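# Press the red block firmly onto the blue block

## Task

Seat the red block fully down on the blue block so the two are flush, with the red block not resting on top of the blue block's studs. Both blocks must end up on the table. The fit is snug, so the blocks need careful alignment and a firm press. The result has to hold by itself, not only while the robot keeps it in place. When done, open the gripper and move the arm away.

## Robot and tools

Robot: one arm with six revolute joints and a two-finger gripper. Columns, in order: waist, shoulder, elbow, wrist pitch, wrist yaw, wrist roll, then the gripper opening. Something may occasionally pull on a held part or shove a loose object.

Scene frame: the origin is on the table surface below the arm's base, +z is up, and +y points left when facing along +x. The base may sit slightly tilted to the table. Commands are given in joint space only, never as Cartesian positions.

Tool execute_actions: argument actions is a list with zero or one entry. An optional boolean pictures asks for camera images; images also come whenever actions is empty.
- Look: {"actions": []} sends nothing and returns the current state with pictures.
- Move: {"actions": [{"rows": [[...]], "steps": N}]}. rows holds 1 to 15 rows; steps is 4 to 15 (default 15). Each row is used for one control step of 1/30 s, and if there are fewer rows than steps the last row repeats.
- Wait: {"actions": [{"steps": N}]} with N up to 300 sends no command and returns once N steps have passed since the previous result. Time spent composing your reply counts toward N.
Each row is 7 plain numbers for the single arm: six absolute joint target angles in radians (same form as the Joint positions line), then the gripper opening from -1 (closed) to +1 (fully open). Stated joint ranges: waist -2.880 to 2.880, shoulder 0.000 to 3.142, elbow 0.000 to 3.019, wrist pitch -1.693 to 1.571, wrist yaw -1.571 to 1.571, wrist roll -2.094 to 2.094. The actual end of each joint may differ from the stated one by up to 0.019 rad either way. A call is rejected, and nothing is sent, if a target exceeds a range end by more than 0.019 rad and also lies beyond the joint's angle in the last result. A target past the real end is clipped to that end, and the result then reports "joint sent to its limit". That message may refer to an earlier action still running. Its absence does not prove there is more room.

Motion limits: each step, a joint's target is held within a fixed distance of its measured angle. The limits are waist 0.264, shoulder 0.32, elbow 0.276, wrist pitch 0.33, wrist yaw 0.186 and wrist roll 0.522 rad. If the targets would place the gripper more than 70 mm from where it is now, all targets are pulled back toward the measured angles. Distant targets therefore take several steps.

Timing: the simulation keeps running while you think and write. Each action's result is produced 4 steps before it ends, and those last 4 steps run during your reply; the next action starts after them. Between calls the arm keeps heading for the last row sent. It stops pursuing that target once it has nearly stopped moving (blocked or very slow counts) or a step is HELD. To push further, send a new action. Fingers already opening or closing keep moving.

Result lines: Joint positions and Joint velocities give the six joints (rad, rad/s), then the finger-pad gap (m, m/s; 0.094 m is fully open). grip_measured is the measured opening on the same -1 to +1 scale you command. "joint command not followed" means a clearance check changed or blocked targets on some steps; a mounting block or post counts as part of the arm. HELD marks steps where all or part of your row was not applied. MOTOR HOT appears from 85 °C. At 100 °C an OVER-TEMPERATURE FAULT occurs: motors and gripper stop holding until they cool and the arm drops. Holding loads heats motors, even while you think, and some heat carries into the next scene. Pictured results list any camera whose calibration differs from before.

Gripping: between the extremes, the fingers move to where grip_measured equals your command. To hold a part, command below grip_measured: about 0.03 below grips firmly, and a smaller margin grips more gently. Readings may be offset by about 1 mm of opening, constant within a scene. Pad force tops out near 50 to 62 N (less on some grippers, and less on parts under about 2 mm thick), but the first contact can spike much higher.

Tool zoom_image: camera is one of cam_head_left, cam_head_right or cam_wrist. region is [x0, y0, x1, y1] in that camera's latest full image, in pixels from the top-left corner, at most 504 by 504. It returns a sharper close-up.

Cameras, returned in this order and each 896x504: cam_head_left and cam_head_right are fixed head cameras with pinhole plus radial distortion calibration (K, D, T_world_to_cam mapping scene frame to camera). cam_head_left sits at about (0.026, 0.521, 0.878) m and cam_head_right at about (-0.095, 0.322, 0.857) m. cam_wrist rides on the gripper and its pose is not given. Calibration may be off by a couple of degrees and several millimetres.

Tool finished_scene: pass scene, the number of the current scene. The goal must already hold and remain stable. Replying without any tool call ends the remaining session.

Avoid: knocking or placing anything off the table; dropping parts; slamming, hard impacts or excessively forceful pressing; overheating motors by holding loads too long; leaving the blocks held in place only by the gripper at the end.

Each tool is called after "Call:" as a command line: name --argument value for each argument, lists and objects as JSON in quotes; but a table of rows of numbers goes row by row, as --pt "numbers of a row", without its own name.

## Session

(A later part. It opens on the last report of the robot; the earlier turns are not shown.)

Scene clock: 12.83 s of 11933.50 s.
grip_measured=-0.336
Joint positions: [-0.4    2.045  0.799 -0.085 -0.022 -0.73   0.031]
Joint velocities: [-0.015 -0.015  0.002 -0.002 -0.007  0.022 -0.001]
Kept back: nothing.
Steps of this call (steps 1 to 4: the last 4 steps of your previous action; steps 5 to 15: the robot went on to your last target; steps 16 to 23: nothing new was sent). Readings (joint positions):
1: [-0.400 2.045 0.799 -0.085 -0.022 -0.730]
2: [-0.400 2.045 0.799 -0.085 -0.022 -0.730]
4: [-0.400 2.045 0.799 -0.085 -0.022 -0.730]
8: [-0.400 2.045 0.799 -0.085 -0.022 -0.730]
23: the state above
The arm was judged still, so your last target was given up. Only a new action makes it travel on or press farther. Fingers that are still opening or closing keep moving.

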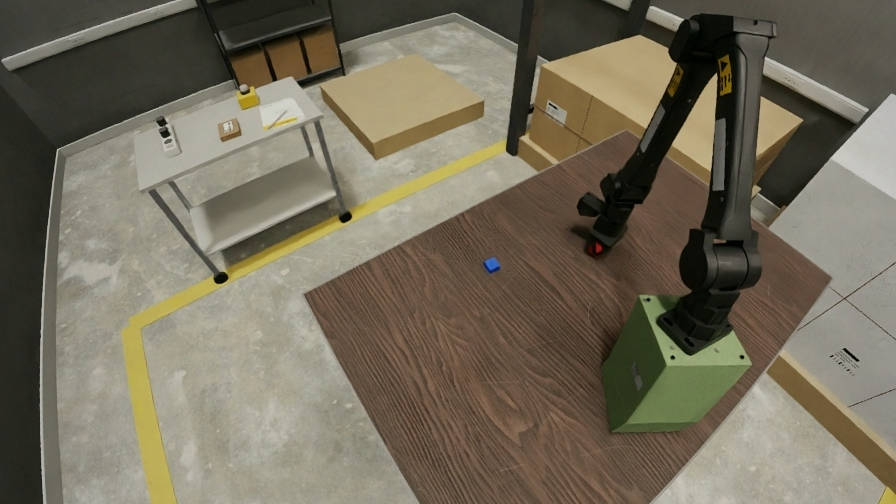

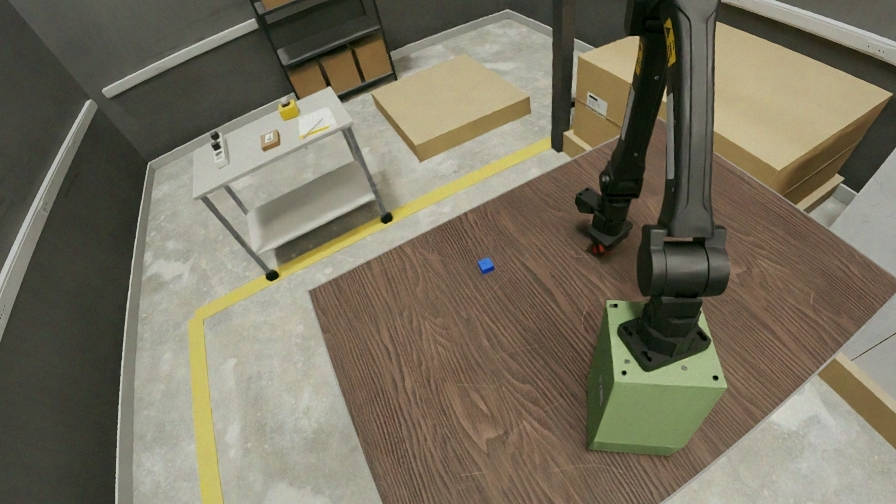

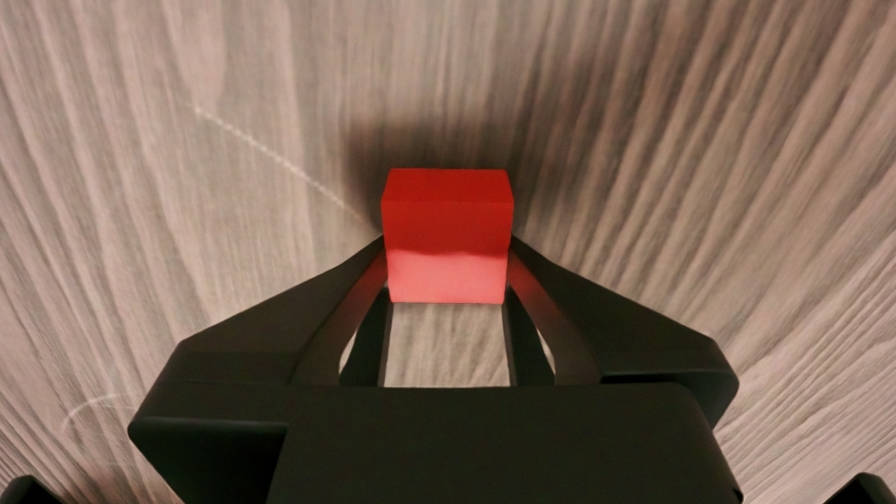

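Call:
execute_actions --actions '[{"rows":[[-0.385,2.065,0.795,-0.085,-0.02,-0.735,0.0],[-0.385,2.065,0.795,-0.085,-0.02,-0.735,0.0],[-0.385,2.065,0.795,-0.085,-0.02,-0.735,0.0],[-0.385,2.065,0.795,-0.085,-0.02,-0.735,0.0],[-0.385,2.065,0.795,-0.085,-0.02,-0.735,0.0],[-0.380,2.065,0.805,-0.092,-0.02,-0.735,0.0],[-0.375,2.065,0.815,-0.099,-0.02,-0.735,0.0],[-0.372,2.065,0.822,-0.105,-0.02,-0.735,0.0]],"steps":15}]'

Call:
execute_actions --actions '[{"rows":[[-0.372,2.065,0.822,-0.105,-0.02,-0.735,0.0]],"steps":5}]' --pictures true

Scene clock: 14.37 s of 11933.50 s.
grip_measured=-0.002
Joint positions: [-0.389  2.045  0.805 -0.089 -0.022 -0.73   0.047]
Joint velocities: [ 0.073 -0.005  0.056 -0.002 -0.066 -0.022 -0.001]
Steps of this call (steps 1 to 35: nothing new was sent; steps 36 to 46: the first 11 steps of this action). Readings (joint positions):
36: [-0.400 2.045 0.799 -0.085 -0.022 -0.730]
37: [-0.400 2.045 0.799 -0.085 -0.022 -0.730]
39: [-0.400 2.045 0.799 -0.085 -0.022 -0.730]
43: [-0.397 2.045 0.800 -0.086 -0.022 -0.730]
46: the state above

Scene clock: 14.53 s of 11933.50 s.
grip_measured=-0.002
Joint positions: [-0.383  2.045  0.811 -0.089 -0.022 -0.73   0.047]
Joint velocities: [-0.015 -0.005 -0.002  0.002 -0.037 -0.022 -0.001]
Steps of this call (steps 1 to 4: the last 4 steps of your previous action; step 5: the first step of this action). Readings (joint positions):
5: the state above

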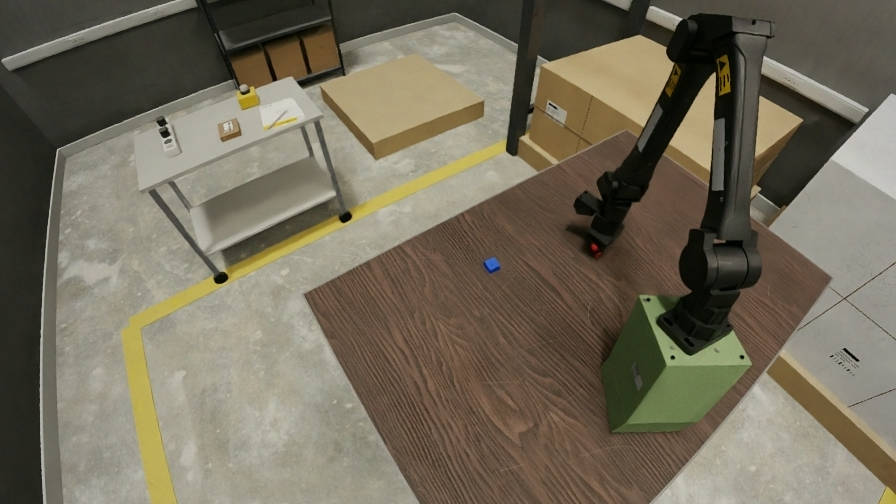

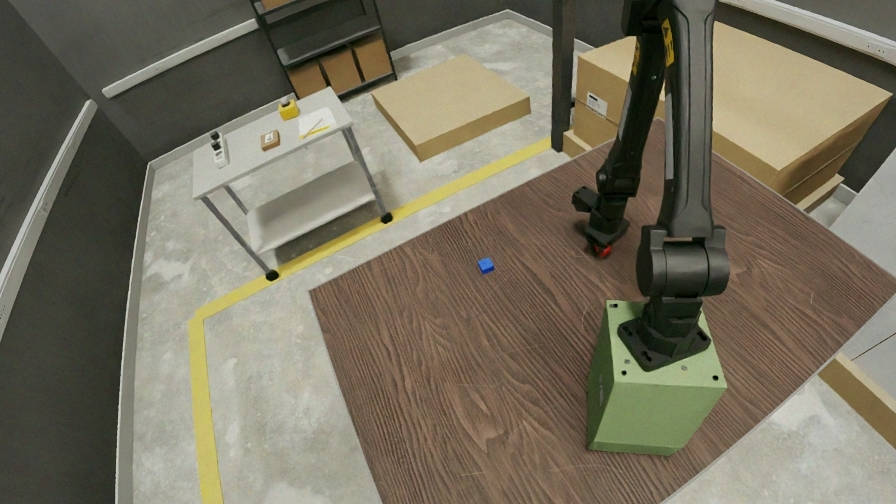

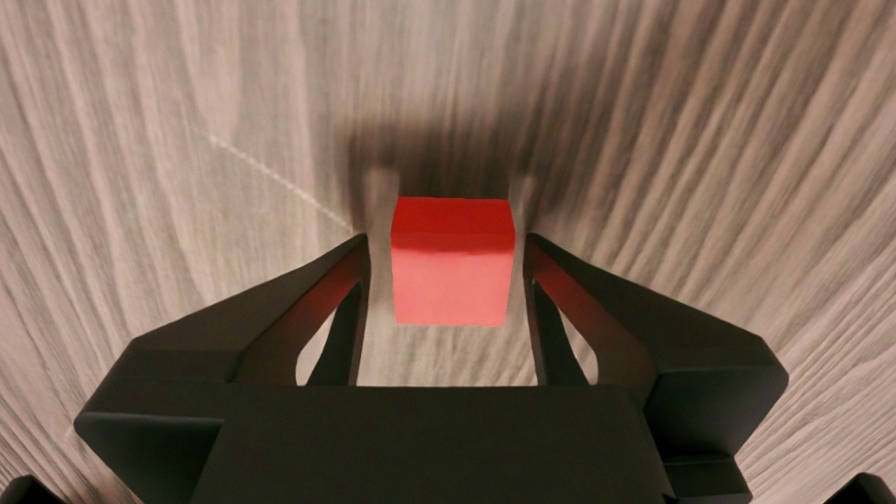

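Call:
execute_actions --actions '[{"rows":[[-0.375,2.065,0.822,-0.118,-0.02,-0.735,0.0],[-0.375,2.065,0.822,-0.118,-0.02,-0.735,0.0],[-0.375,2.065,0.822,-0.118,-0.02,-0.735,0.0],[-0.375,2.065,0.822,-0.118,-0.02,-0.735,0.0],[-0.375,2.065,0.822,-0.118,-0.02,-0.735,-0.15],[-0.375,2.065,0.822,-0.118,-0.02,-0.735,-0.25],[-0.375,2.065,0.822,-0.118,-0.02,-0.735,-0.32],[-0.375,2.065,0.822,-0.118,-0.02,-0.735,-0.37]],"steps":14}]'

Call:
execute_actions --actions '[{"rows":[[-0.375,2.065,0.822,-0.118,-0.02,-0.735,-0.37]],"steps":5}]' --pictures true

Scene clock: 15.13 s of 11933.50 s.
grip_measured=-0.336
Joint positions: [-0.383  2.045  0.811 -0.102 -0.021 -0.73   0.031]
Joint velocities: [-0.015  0.005 -0.007  0.002  0.007 -0.022 -0.   ]
Steps of this call (steps 1 to 4: the last 4 steps of your previous action; steps 5 to 8: the robot went on to your last target; steps 9 to 18: the first 10 steps of this action). Readings (joint positions):
9: [-0.383 2.045 0.811 -0.092 -0.022 -0.730]
10: [-0.383 2.045 0.811 -0.096 -0.022 -0.730]
12: [-0.383 2.045 0.811 -0.100 -0.022 -0.730]
16: [-0.383 2.045 0.811 -0.102 -0.021 -0.730]
18: the state above

Scene clock: 15.30 s of 11933.50 s.
grip_measured=-0.336
Joint positions: [-0.383  2.045  0.811 -0.102 -0.021 -0.73   0.031]
Joint velocities: [ 0.005 -0.015 -0.017 -0.002 -0.007 -0.081 -0.   ]
Steps of this call (steps 1 to 4: the last 4 steps of your previous action; step 5: the first step of this action). Readings (joint positions):
5: the state above

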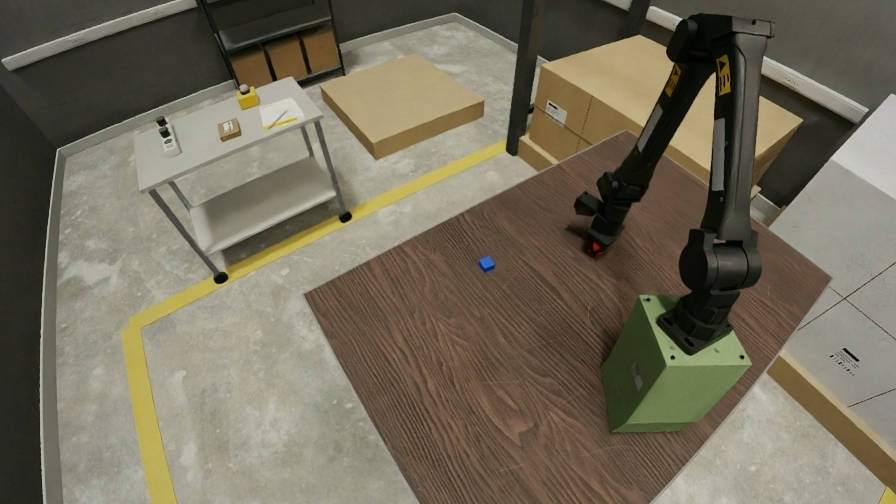

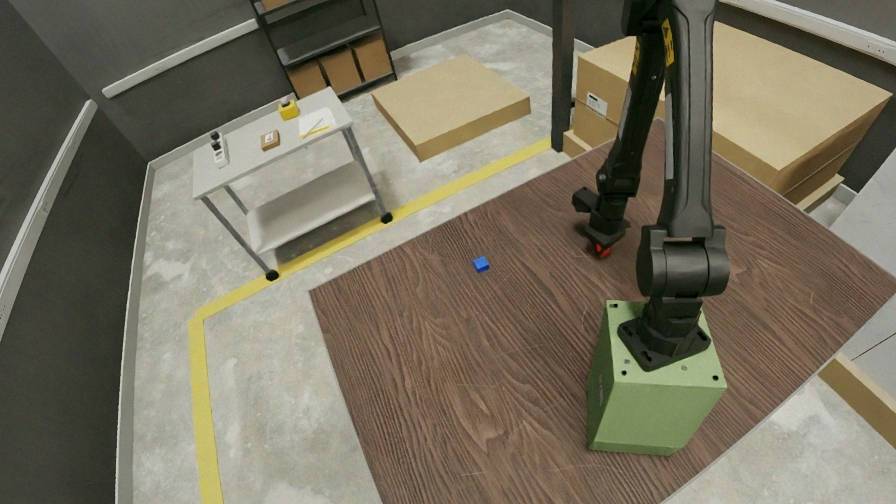

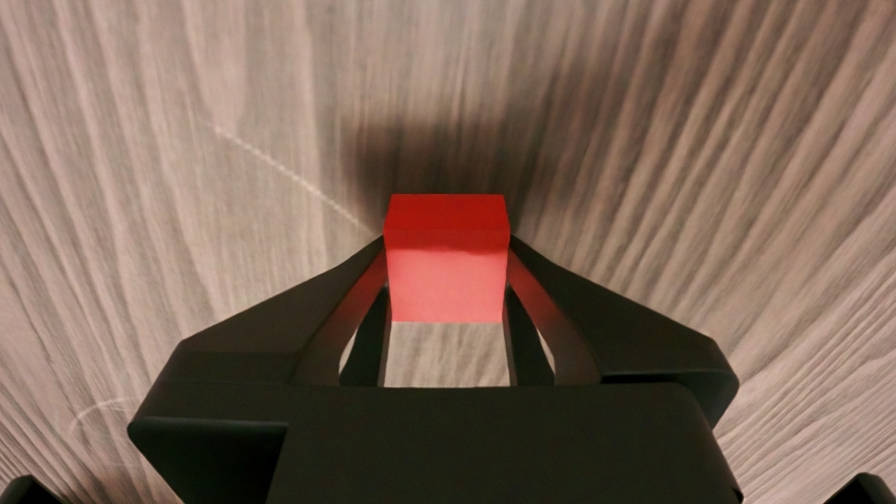

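Call:
execute_actions --actions '[{"rows":[[-0.375,2.05,0.822,-0.13,-0.02,-0.735,-0.37],[-0.375,2.035,0.824,-0.147,-0.02,-0.735,-0.37],[-0.375,2.02,0.827,-0.165,-0.02,-0.735,-0.37],[-0.375,2.005,0.83,-0.183,-0.02,-0.733,-0.37],[-0.372,1.99,0.835,-0.203,-0.02,-0.728,-0.37],[-0.366,1.978,0.842,-0.222,-0.018,-0.72,-0.37],[-0.357,1.968,0.85,-0.24,-0.016,-0.708,-0.37],[-0.345,1.96,0.859,-0.257,-0.013,-0.69,-0.37],[-0.33,1.956,0.868,-0.272,-0.01,-0.67,-0.37],[-0.312,1.954,0.878,-0.286,-0.006,-0.645,-0.37],[-0.292,1.953,0.888,-0.299,-0.002,-0.617,-0.37],[-0.27,1.953,0.898,-0.311,0.002,-0.587,-0.37],[-0.246,1.954,0.908,-0.322,0.007,-0.553,-0.37],[-0.221,1.956,0.918,-0.333,0.012,-0.518,-0.37],[-0.195,1.959,0.928,-0.343,0.017,-0.48,-0.37]],"steps":15}]'

Call:
execute_actions --actions '[{"rows":[[-0.168,1.962,0.939,-0.353,0.023,-0.442,-0.37],[-0.14,1.966,0.95,-0.363,0.029,-0.402,-0.37],[-0.111,1.97,0.961,-0.373,0.035,-0.361,-0.37],[-0.082,1.974,0.972,-0.383,0.041,-0.319,-0.37],[-0.052,1.979,0.983,-0.392,0.047,-0.277,-0.37],[-0.022,1.984,0.994,-0.401,0.053,-0.234,-0.37],[0.008,1.989,1.005,-0.41,0.059,-0.191,-0.37],[0.038,1.994,1.016,-0.419,0.065,-0.148,-0.37],[0.068,2.0,1.027,-0.427,0.071,-0.105,-0.37],[0.098,2.006,1.037,-0.435,0.077,-0.062,-0.37],[0.127,2.012,1.047,-0.442,0.083,-0.02,-0.37],[0.155,2.018,1.057,-0.449,0.089,0.021,-0.37],[0.182,2.024,1.066,-0.455,0.095,0.06,-0.37],[0.208,2.03,1.075,-0.461,0.101,0.098,-0.37],[0.232,2.035,1.083,-0.466,0.106,0.133,-0.37]],"steps":15}]'

Call:
execute_actions --actions '[{"rows":[[0.254,2.04,1.09,-0.47,0.111,0.165,-0.37],[0.274,2.045,1.096,-0.473,0.116,0.194,-0.37],[0.292,2.049,1.101,-0.475,0.12,0.22,-0.37],[0.308,2.052,1.105,-0.477,0.123,0.242,-0.37],[0.321,2.055,1.108,-0.478,0.126,0.261,-0.37],[0.332,2.057,1.11,-0.479,0.128,0.276,-0.37],[0.34,2.058,1.112,-0.479,0.129,0.287,-0.37],[0.345,2.059,1.113,-0.479,0.13,0.295,-0.37],[0.348,2.059,1.113,-0.479,0.13,0.30,-0.37]],"steps":15}]'

Call:
execute_actions --actions '[{"rows":[[0.348,2.059,1.113,-0.479,0.13,0.30,-0.37]],"steps":6}]' --pictures true

Scene clock: 17.00 s of 11933.50 s.
grip_measured=-0.336
Joint positions: [-0.356  1.988  0.842 -0.26  -0.006 -0.69   0.031]
Joint velocities: [ 0.386 -0.239  0.3   -0.422  0.139  0.403 -0.   ]
Steps of this call (steps 1 to 4: the last 4 steps of your previous action; steps 5 to 15: the robot went on to your last target; steps 16 to 40: nothing new was sent; steps 41 to 51: the first 11 steps of this action). Readings (joint positions):
41: [-0.383 2.045 0.811 -0.105 -0.021 -0.730]
42: [-0.383 2.045 0.812 -0.112 -0.021 -0.730]
44: [-0.383 2.043 0.815 -0.137 -0.021 -0.730]
48: [-0.380 2.017 0.821 -0.210 -0.017 -0.723]
51: the state above

Scene clock: 17.50 s of 11933.50 s.
grip_measured=-0.336
Joint positions: [ 0.067  1.973  1.008 -0.41   0.075 -0.203  0.031]
Joint velocities: [ 0.894  0.034  0.271 -0.242  0.125  1.136 -0.001]
Steps of this call (steps 1 to 4: the last 4 steps of your previous action; steps 5 to 15: the first 11 steps of this action). Readings (joint positions):
5: [-0.247 1.972 0.910 -0.316 0.017 -0.574]
6: [-0.218 1.972 0.923 -0.325 0.023 -0.543]
8: [-0.156 1.972 0.945 -0.345 0.034 -0.476]
12: [-0.027 1.972 0.981 -0.384 0.058 -0.324]
15: the state above

Scene clock: 18.00 s of 11933.50 s.
grip_measured=-0.336
Joint positions: [ 0.357  2.031  1.085 -0.463  0.125  0.243  0.031]
Joint velocities: [ 0.024  0.015 -0.022 -0.002  0.051  0.33   0.001]
Steps of this call (steps 1 to 4: the last 4 steps of your previous action; steps 5 to 15: the first 11 steps of this action). Readings (joint positions):
5: [0.207 1.992 1.058 -0.442 0.104 -0.004]
6: [0.231 1.998 1.066 -0.446 0.109 0.033]
8: [0.276 2.009 1.078 -0.453 0.117 0.099]
12: [0.339 2.025 1.085 -0.461 0.125 0.200]
15: the state above

Scene clock: 18.20 s of 11933.50 s.
grip_measured=-0.336
Joint positions: [ 0.357  2.031  1.085 -0.464  0.128  0.277  0.031]
Joint velocities: [-0.015 -0.015  0.007  0.002 -0.051  0.066 -0.   ]
Steps of this call (steps 1 to 4: the last 4 steps of your previous action; steps 5 to 6: the first 2 steps of this action). Readings (joint positions):
5: [0.357 2.031 1.085 -0.464 0.128 0.274]
6: the state above

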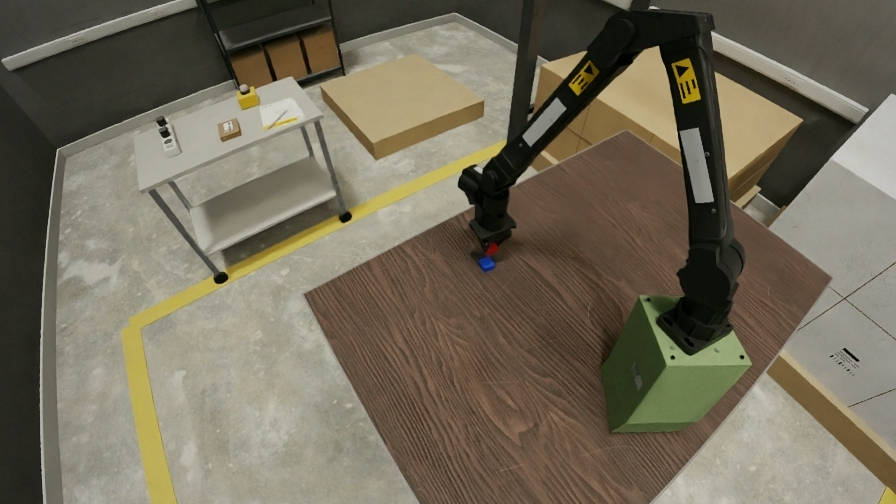

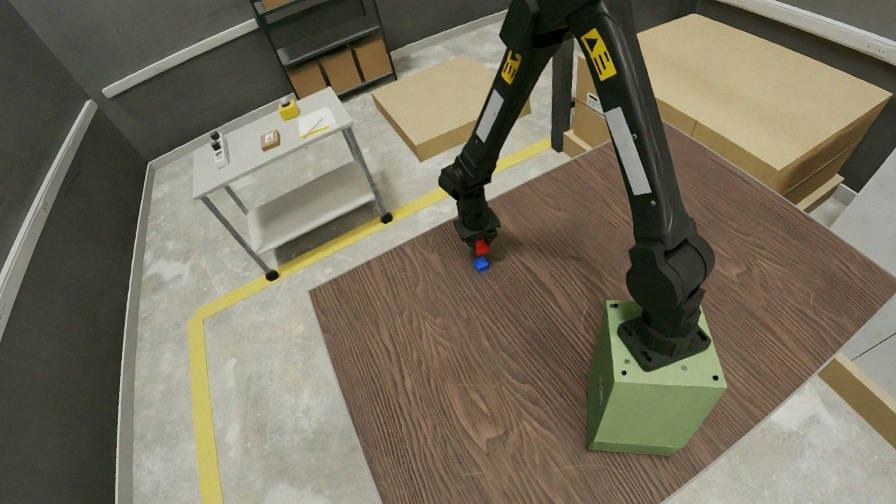

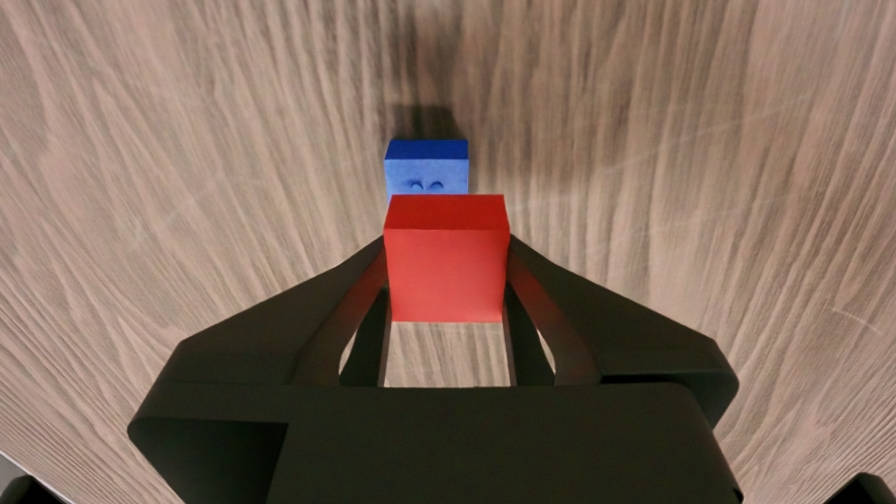

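Call:
zoom_image --camera "cam_wrist" --region '[360, 120, 540, 250]'

Region (360, 120, 540, 250) of cam_wrist's 896x504 image, scaled by 2.800, with more detail than that image has.

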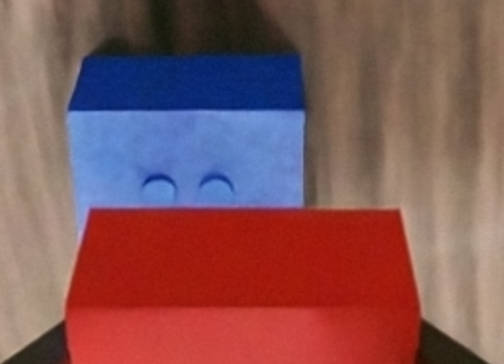

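Call:
execute_actions --actions '[{"rows":[[0.355,2.05,1.09,-0.46,0.13,0.28,-0.37],[0.36,2.06,1.08,-0.45,0.13,0.27,-0.37],[0.365,2.07,1.075,-0.44,0.13,0.26,-0.37],[0.37,2.08,1.07,-0.43,0.13,0.255,-0.37],[0.375,2.088,1.07,-0.42,0.13,0.25,-0.37],[0.38,2.096,1.07,-0.41,0.13,0.248,-0.37],[0.383,2.103,1.07,-0.401,0.13,0.248,-0.37],[0.385,2.109,1.07,-0.394,0.13,0.248,-0.37],[0.385,2.113,1.07,-0.388,0.13,0.248,-0.37],[0.385,2.115,1.07,-0.385,0.13,0.248,-0.37]],"steps":15}]'

Call:
execute_actions --actions '[{"rows":[[0.385,2.115,1.07,-0.385,0.13,0.248,-0.37]],"steps":8}]' --pictures true

Call:
zoom_image --camera "cam_wrist" --region '[360, 120, 540, 250]'

Scene clock: 19.73 s of 11933.50 s.
grip_measured=-0.336
Joint positions: [ 0.366  2.078  1.082 -0.407  0.128  0.263  0.031]
Joint velocities: [ 0.063  0.22  -0.017  0.115  0.022 -0.051 -0.001]
Steps of this call (steps 1 to 4: the last 4 steps of your previous action; steps 5 to 30: the robot went on to your last target; steps 31 to 35: nothing new was sent; steps 36 to 46: the first 11 steps of this action). Readings (joint positions):
36: [0.357 2.031 1.085 -0.464 0.128 0.289]
37: [0.357 2.031 1.085 -0.464 0.128 0.288]
39: [0.357 2.033 1.084 -0.458 0.128 0.281]
43: [0.359 2.053 1.082 -0.425 0.128 0.268]
46: the state above

Scene clock: 20.00 s of 11933.50 s.
grip_measured=-0.336
Joint positions: [ 0.372  2.094  1.072 -0.402  0.128  0.26   0.031]
Joint velocities: [-0.015 -0.005  0.007  0.017  0.037 -0.007  0.001]
Steps of this call (steps 1 to 4: the last 4 steps of your previous action; steps 5 to 8: the first 4 steps of this action). Readings (joint positions):
5: [0.372 2.094 1.073 -0.403 0.128 0.260]
6: [0.372 2.094 1.072 -0.403 0.128 0.260]
8: the state above

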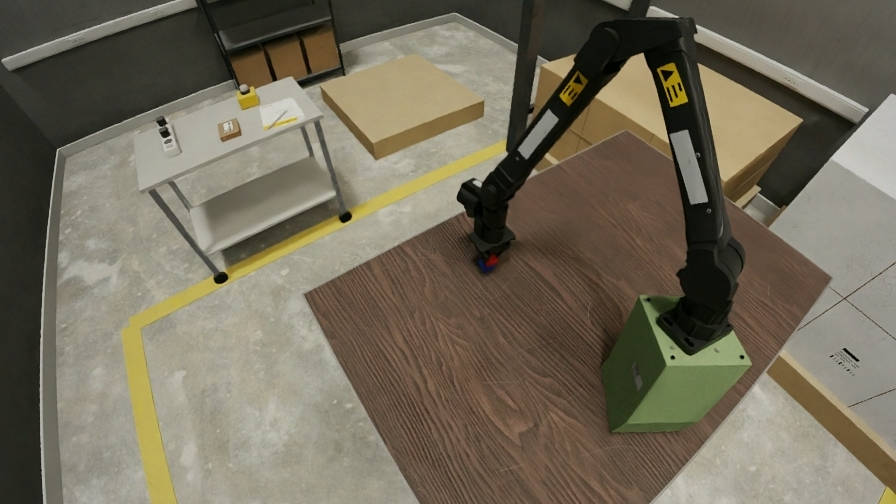

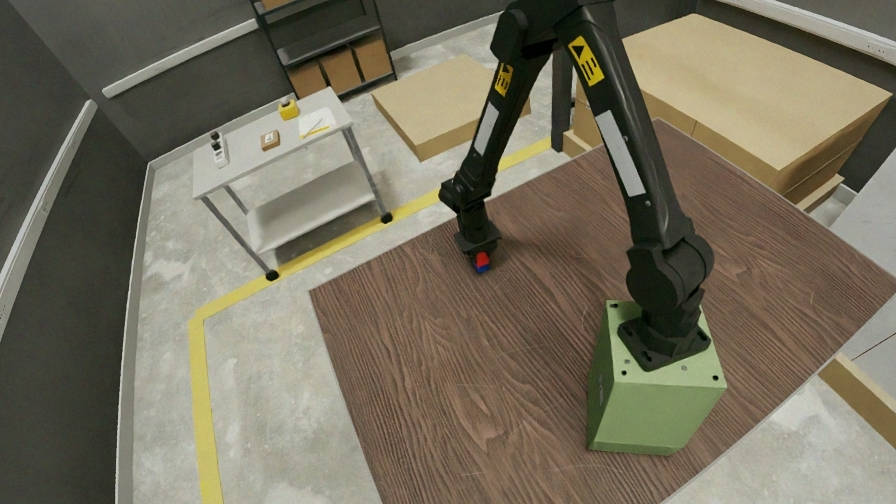

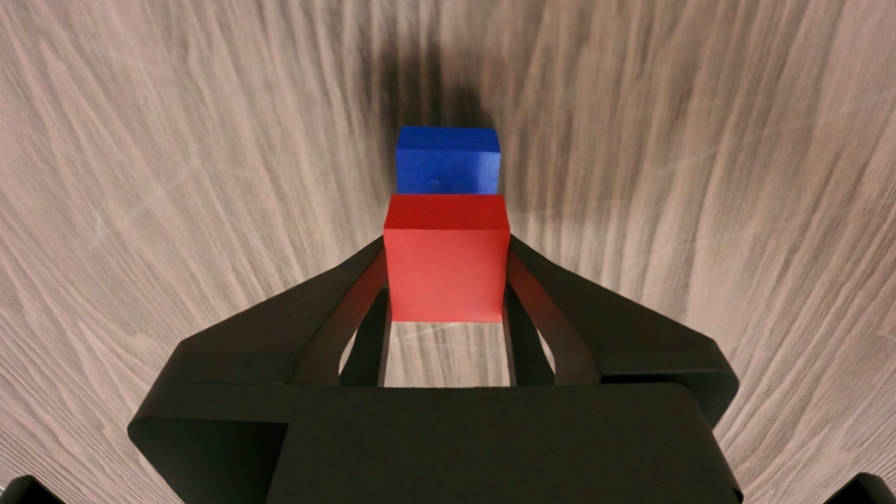

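Region (360, 120, 540, 250) of cam_wrist's 896x504 image, scaled by 2.800, with more detail than that image has.

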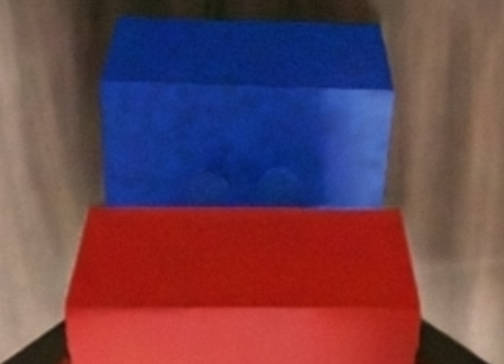

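Call:
execute_actions --actions '[{"rows":[[0.385,2.115,1.085,-0.385,0.135,0.265,-0.37],[0.385,2.115,1.095,-0.385,0.14,0.28,-0.37],[0.385,2.118,1.103,-0.384,0.143,0.29,-0.37],[0.385,2.121,1.11,-0.383,0.143,0.298,-0.37],[0.385,2.124,1.115,-0.382,0.143,0.303,-0.37],[0.385,2.127,1.115,-0.381,0.143,0.305,-0.37],[0.385,2.13,1.115,-0.38,0.143,0.305,-0.37],[0.385,2.132,1.115,-0.38,0.143,0.305,-0.37]],"steps":15}]'

Call:
execute_actions --actions '[{"rows":[[0.385,2.132,1.115,-0.38,0.143,0.305,-0.37]],"steps":8}]' --pictures true

Call:
zoom_image --camera "cam_wrist" --region '[360, 120, 540, 250]'

Scene clock: 22.07 s of 11933.50 s.
grip_measured=-0.336
Joint positions: [ 0.373  2.126  1.095 -0.395  0.14   0.289  0.031]
Joint velocities: [ 0.015 -0.005  0.017  0.022 -0.066  0.022 -0.001]
Steps of this call (steps 1 to 4: the last 4 steps of your previous action; steps 5 to 30: the robot went on to your last target; steps 31 to 51: nothing new was sent; steps 52 to 62: the first 11 steps of this action). Readings (joint positions):
52: [0.373 2.126 1.064 -0.398 0.131 0.259]
53: [0.373 2.126 1.064 -0.398 0.134 0.260]
55: [0.373 2.126 1.068 -0.398 0.139 0.268]
59: [0.373 2.126 1.087 -0.397 0.140 0.283]
62: the state above

Scene clock: 22.33 s of 11933.50 s.
grip_measured=-0.336
Joint positions: [ 0.373  2.126  1.096 -0.394  0.14   0.294  0.031]
Joint velocities: [-0.005 -0.015 -0.007 -0.017 -0.037  0.051 -0.001]
Steps of this call (steps 1 to 4: the last 4 steps of your previous action; steps 5 to 8: the first 4 steps of this action). Readings (joint positions):
5: [0.373 2.126 1.096 -0.394 0.140 0.292]
6: [0.373 2.126 1.096 -0.394 0.140 0.293]
8: the state above

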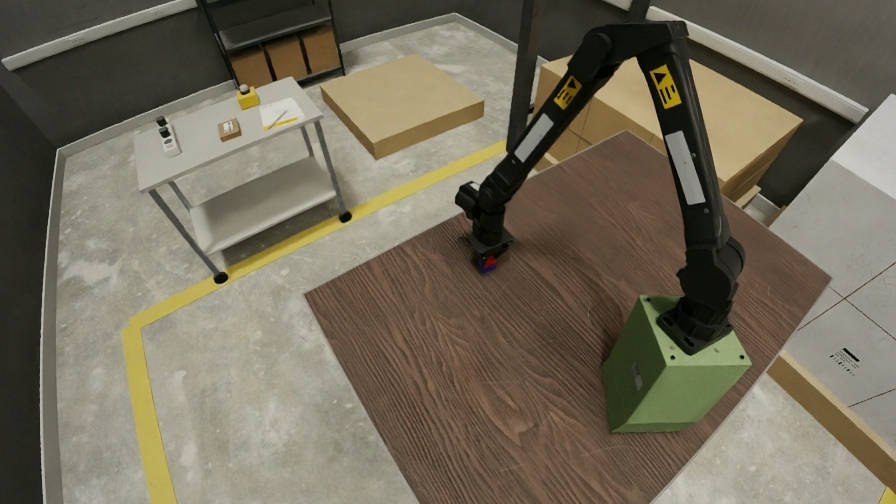

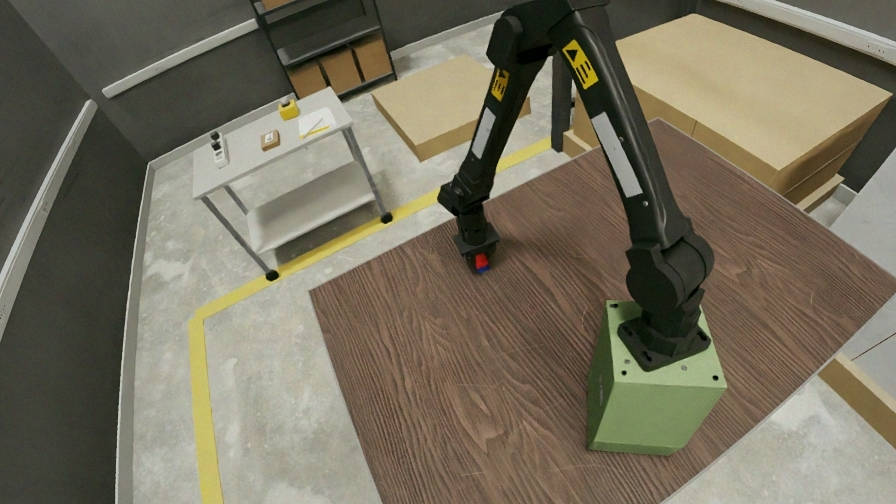

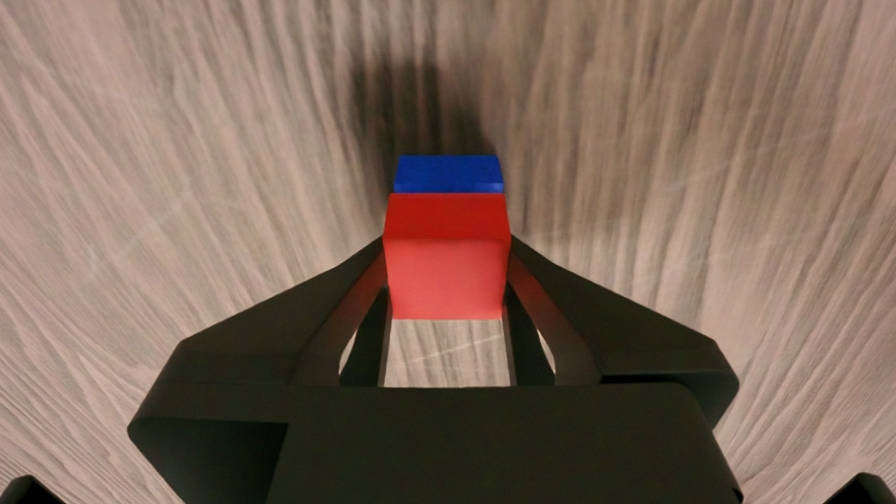

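Region (360, 120, 540, 250) of cam_wrist's 896x504 image, scaled by 2.800, with more detail than that image has.

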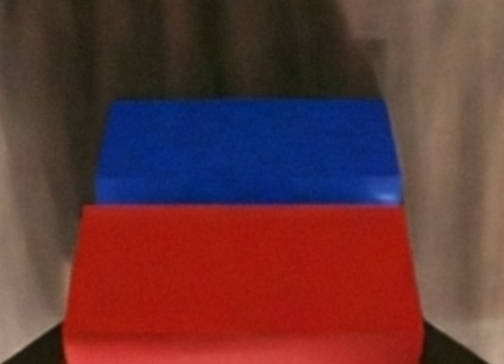

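Call:
execute_actions --actions '[{"rows":[[0.385,2.136,1.115,-0.378,0.148,0.285,-0.37],[0.385,2.14,1.115,-0.376,0.148,0.28,-0.37],[0.385,2.144,1.115,-0.374,0.148,0.278,-0.37],[0.385,2.148,1.115,-0.372,0.148,0.278,-0.37],[0.385,2.152,1.115,-0.37,0.148,0.278,-0.37],[0.385,2.156,1.115,-0.368,0.148,0.278,-0.37],[0.385,2.16,1.115,-0.366,0.148,0.278,-0.37]],"steps":14}]' --pictures true

Call:
zoom_image --camera "cam_wrist" --region '[360, 120, 540, 250]'

Scene clock: 23.90 s of 11933.50 s.
grip_measured=-0.336
Joint positions: [ 0.38   2.133  1.09  -0.392  0.144  0.29   0.031]
Joint velocities: [ 0.044  0.015  0.002 -0.042  0.022 -0.037 -0.001]
Steps of this call (steps 1 to 4: the last 4 steps of your previous action; steps 5 to 15: the robot went on to your last target; steps 16 to 37: nothing new was sent; steps 38 to 47: the first 10 steps of this action). Readings (joint positions):
38: [0.373 2.126 1.096 -0.394 0.143 0.294]
39: [0.373 2.126 1.096 -0.394 0.144 0.294]
41: [0.373 2.126 1.096 -0.392 0.145 0.292]
45: [0.374 2.133 1.091 -0.390 0.142 0.290]
47: the state above

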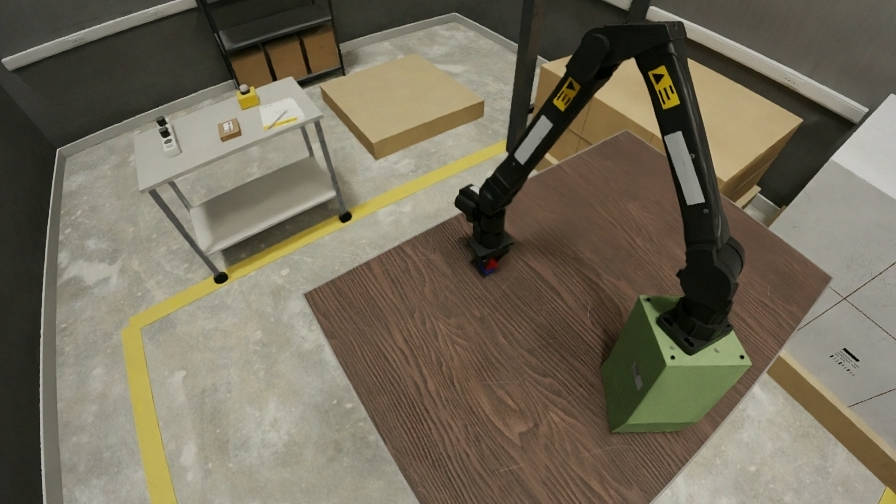

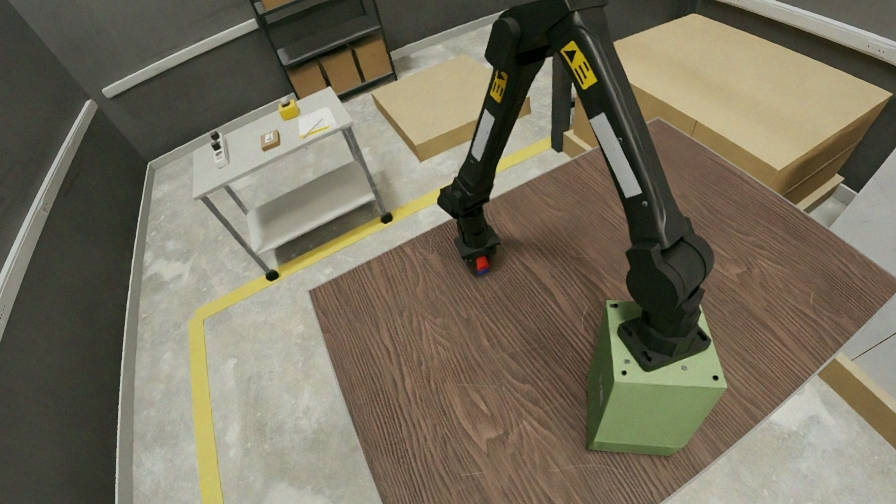

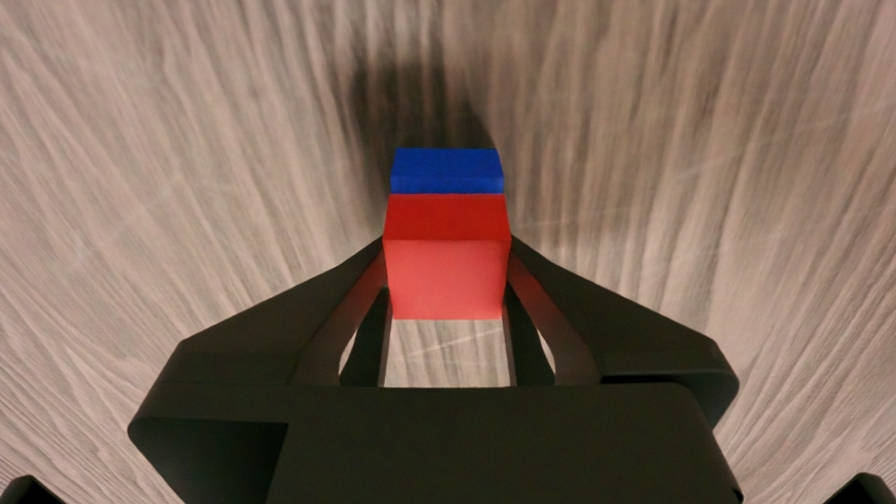

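Region (360, 120, 540, 250) of cam_wrist's 896x504 image, scaled by 2.800, with more detail than that image has.

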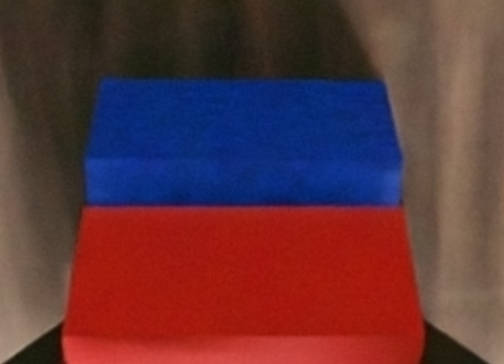

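Call:
execute_actions --actions '[{"rows":[[0.385,2.13,1.115,-0.39,0.148,0.278,-0.37],[0.385,2.115,1.115,-0.40,0.148,0.278,-0.37],[0.385,2.10,1.115,-0.41,0.148,0.278,-0.37],[0.385,2.09,1.115,-0.42,0.148,0.278,-0.37],[0.385,2.085,1.115,-0.43,0.148,0.278,-0.37]],"steps":15}]'

Call:
execute_actions --actions '[{"rows":[[0.385,2.085,1.115,-0.43,0.148,0.278,-0.37]],"steps":10}]' --pictures true

Call:
zoom_image --camera "cam_wrist" --region '[360, 120, 540, 250]'

Scene clock: 24.60 s of 11933.50 s.
grip_measured=-0.336
Joint positions: [ 0.387  2.111  1.094 -0.414  0.146  0.289  0.031]
Joint velocities: [ 0.005 -0.073  0.002 -0.002 -0.037 -0.066  0.001]
Steps of this call (steps 1 to 4: the last 4 steps of your previous action; steps 5 to 10: the robot went on to your last target; steps 11 to 21: the first 11 steps of this action). Readings (joint positions):
11: [0.387 2.133 1.094 -0.383 0.146 0.289]
12: [0.387 2.133 1.094 -0.383 0.146 0.289]
14: [0.387 2.131 1.094 -0.391 0.146 0.289]
18: [0.387 2.120 1.094 -0.413 0.146 0.289]
21: the state above

Scene clock: 24.93 s of 11933.50 s.
grip_measured=-0.336
Joint positions: [ 0.387  2.107  1.094 -0.414  0.146  0.289  0.031]
Joint velocities: [ 0.015  0.005 -0.012  0.007 -0.051 -0.081  0.001]
Steps of this call (steps 1 to 4: the last 4 steps of your previous action; steps 5 to 10: the first 6 steps of this action). Readings (joint positions):
5: [0.387 2.107 1.094 -0.414 0.146 0.289]
6: [0.387 2.107 1.094 -0.414 0.146 0.289]
8: [0.387 2.107 1.094 -0.414 0.146 0.289]
10: the state above

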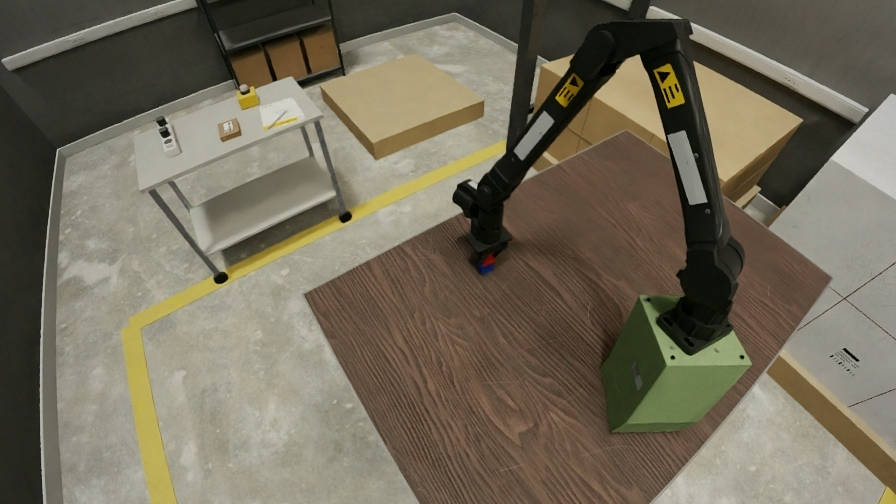

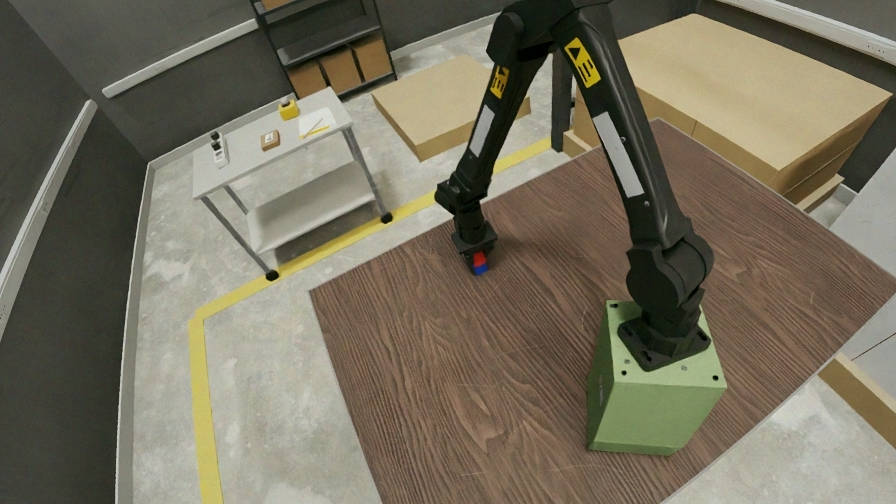

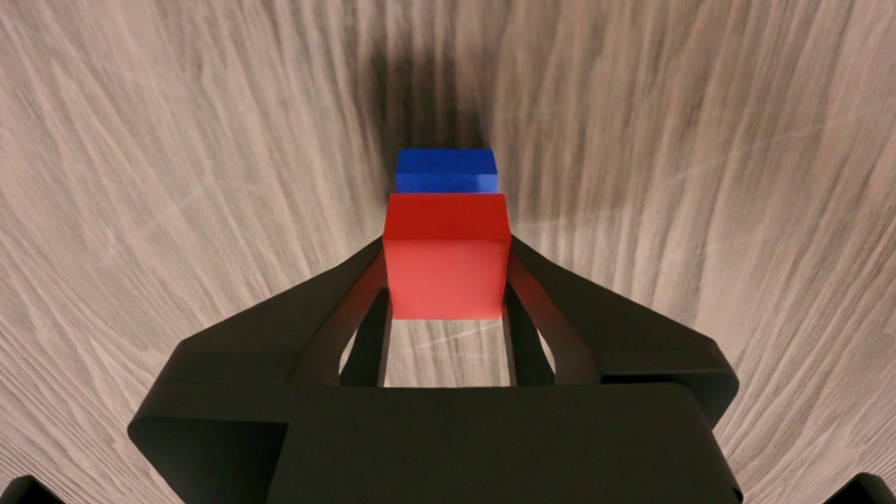

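Region (360, 120, 540, 250) of cam_wrist's 896x504 image, scaled by 2.800, with more detail than that image has.

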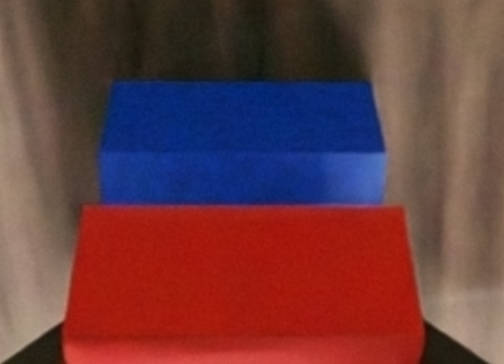

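Call:
execute_actions --actions '[{"rows":[[0.385,2.125,1.118,-0.402,0.148,0.278,-0.37],[0.385,2.135,1.118,-0.398,0.148,0.278,-0.37],[0.385,2.138,1.118,-0.395,0.148,0.278,-0.37],[0.385,2.141,1.118,-0.392,0.148,0.278,-0.37],[0.385,2.144,1.118,-0.389,0.148,0.278,-0.37],[0.385,2.147,1.118,-0.386,0.148,0.278,-0.37],[0.385,2.15,1.118,-0.383,0.148,0.278,-0.37],[0.385,2.153,1.118,-0.380,0.148,0.278,-0.37]],"steps":14}]' --pictures true

Call:
zoom_image --camera "cam_wrist" --region '[360, 120, 540, 250]'

Scene clock: 26.00 s of 11933.50 s.
grip_measured=-0.336
Joint positions: [ 0.387  2.116  1.094 -0.398  0.146  0.289  0.031]
Joint velocities: [-0.005  0.054  0.002  0.037 -0.022  0.007  0.001]
Steps of this call (steps 1 to 4: the last 4 steps of your previous action; steps 5 to 15: the robot went on to your last target; steps 16 to 22: nothing new was sent; steps 23 to 32: the first 10 steps of this action). Readings (joint positions):
23: [0.387 2.107 1.094 -0.414 0.146 0.289]
24: [0.387 2.107 1.094 -0.414 0.146 0.289]
26: [0.387 2.107 1.094 -0.413 0.146 0.289]
30: [0.387 2.111 1.094 -0.402 0.146 0.289]
32: the state above

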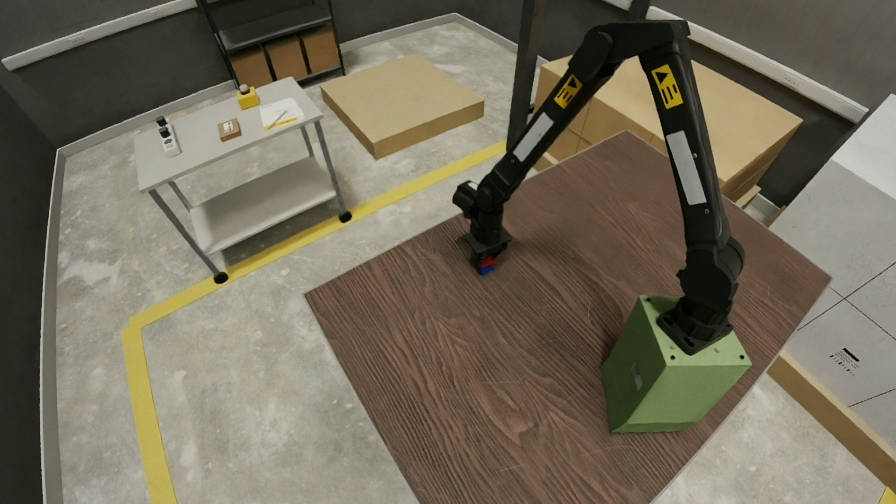

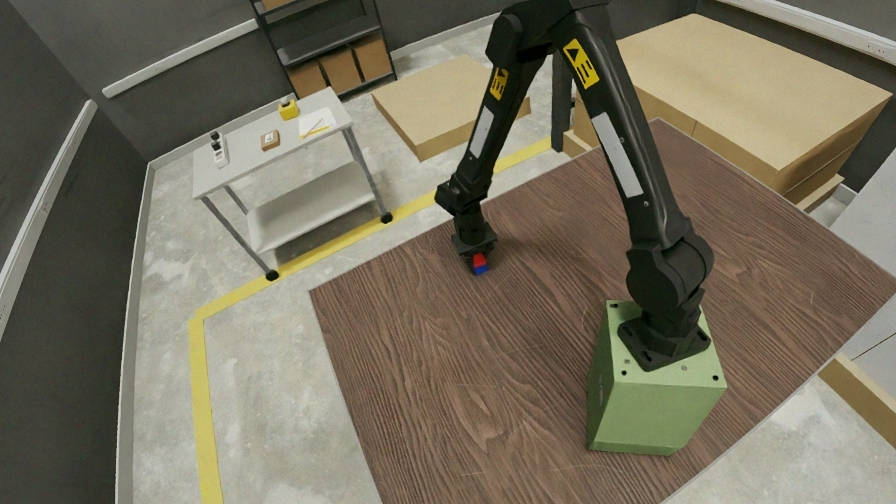

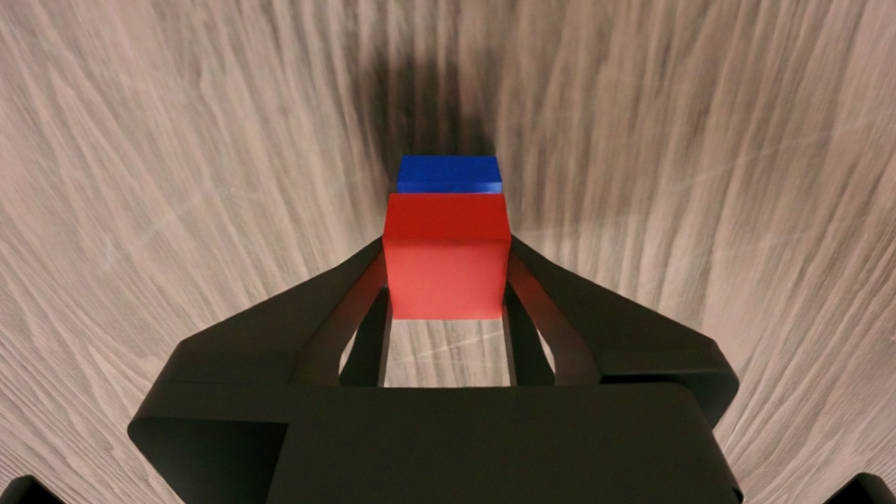

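Region (360, 120, 540, 250) of cam_wrist's 896x504 image, scaled by 2.800, with more detail than that image has.

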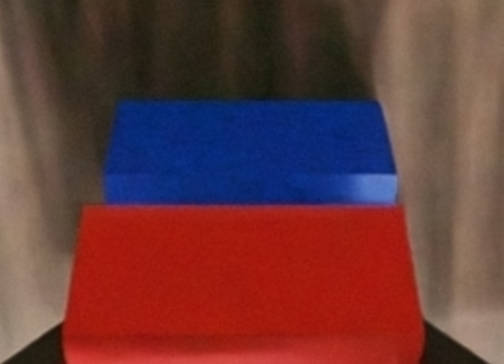

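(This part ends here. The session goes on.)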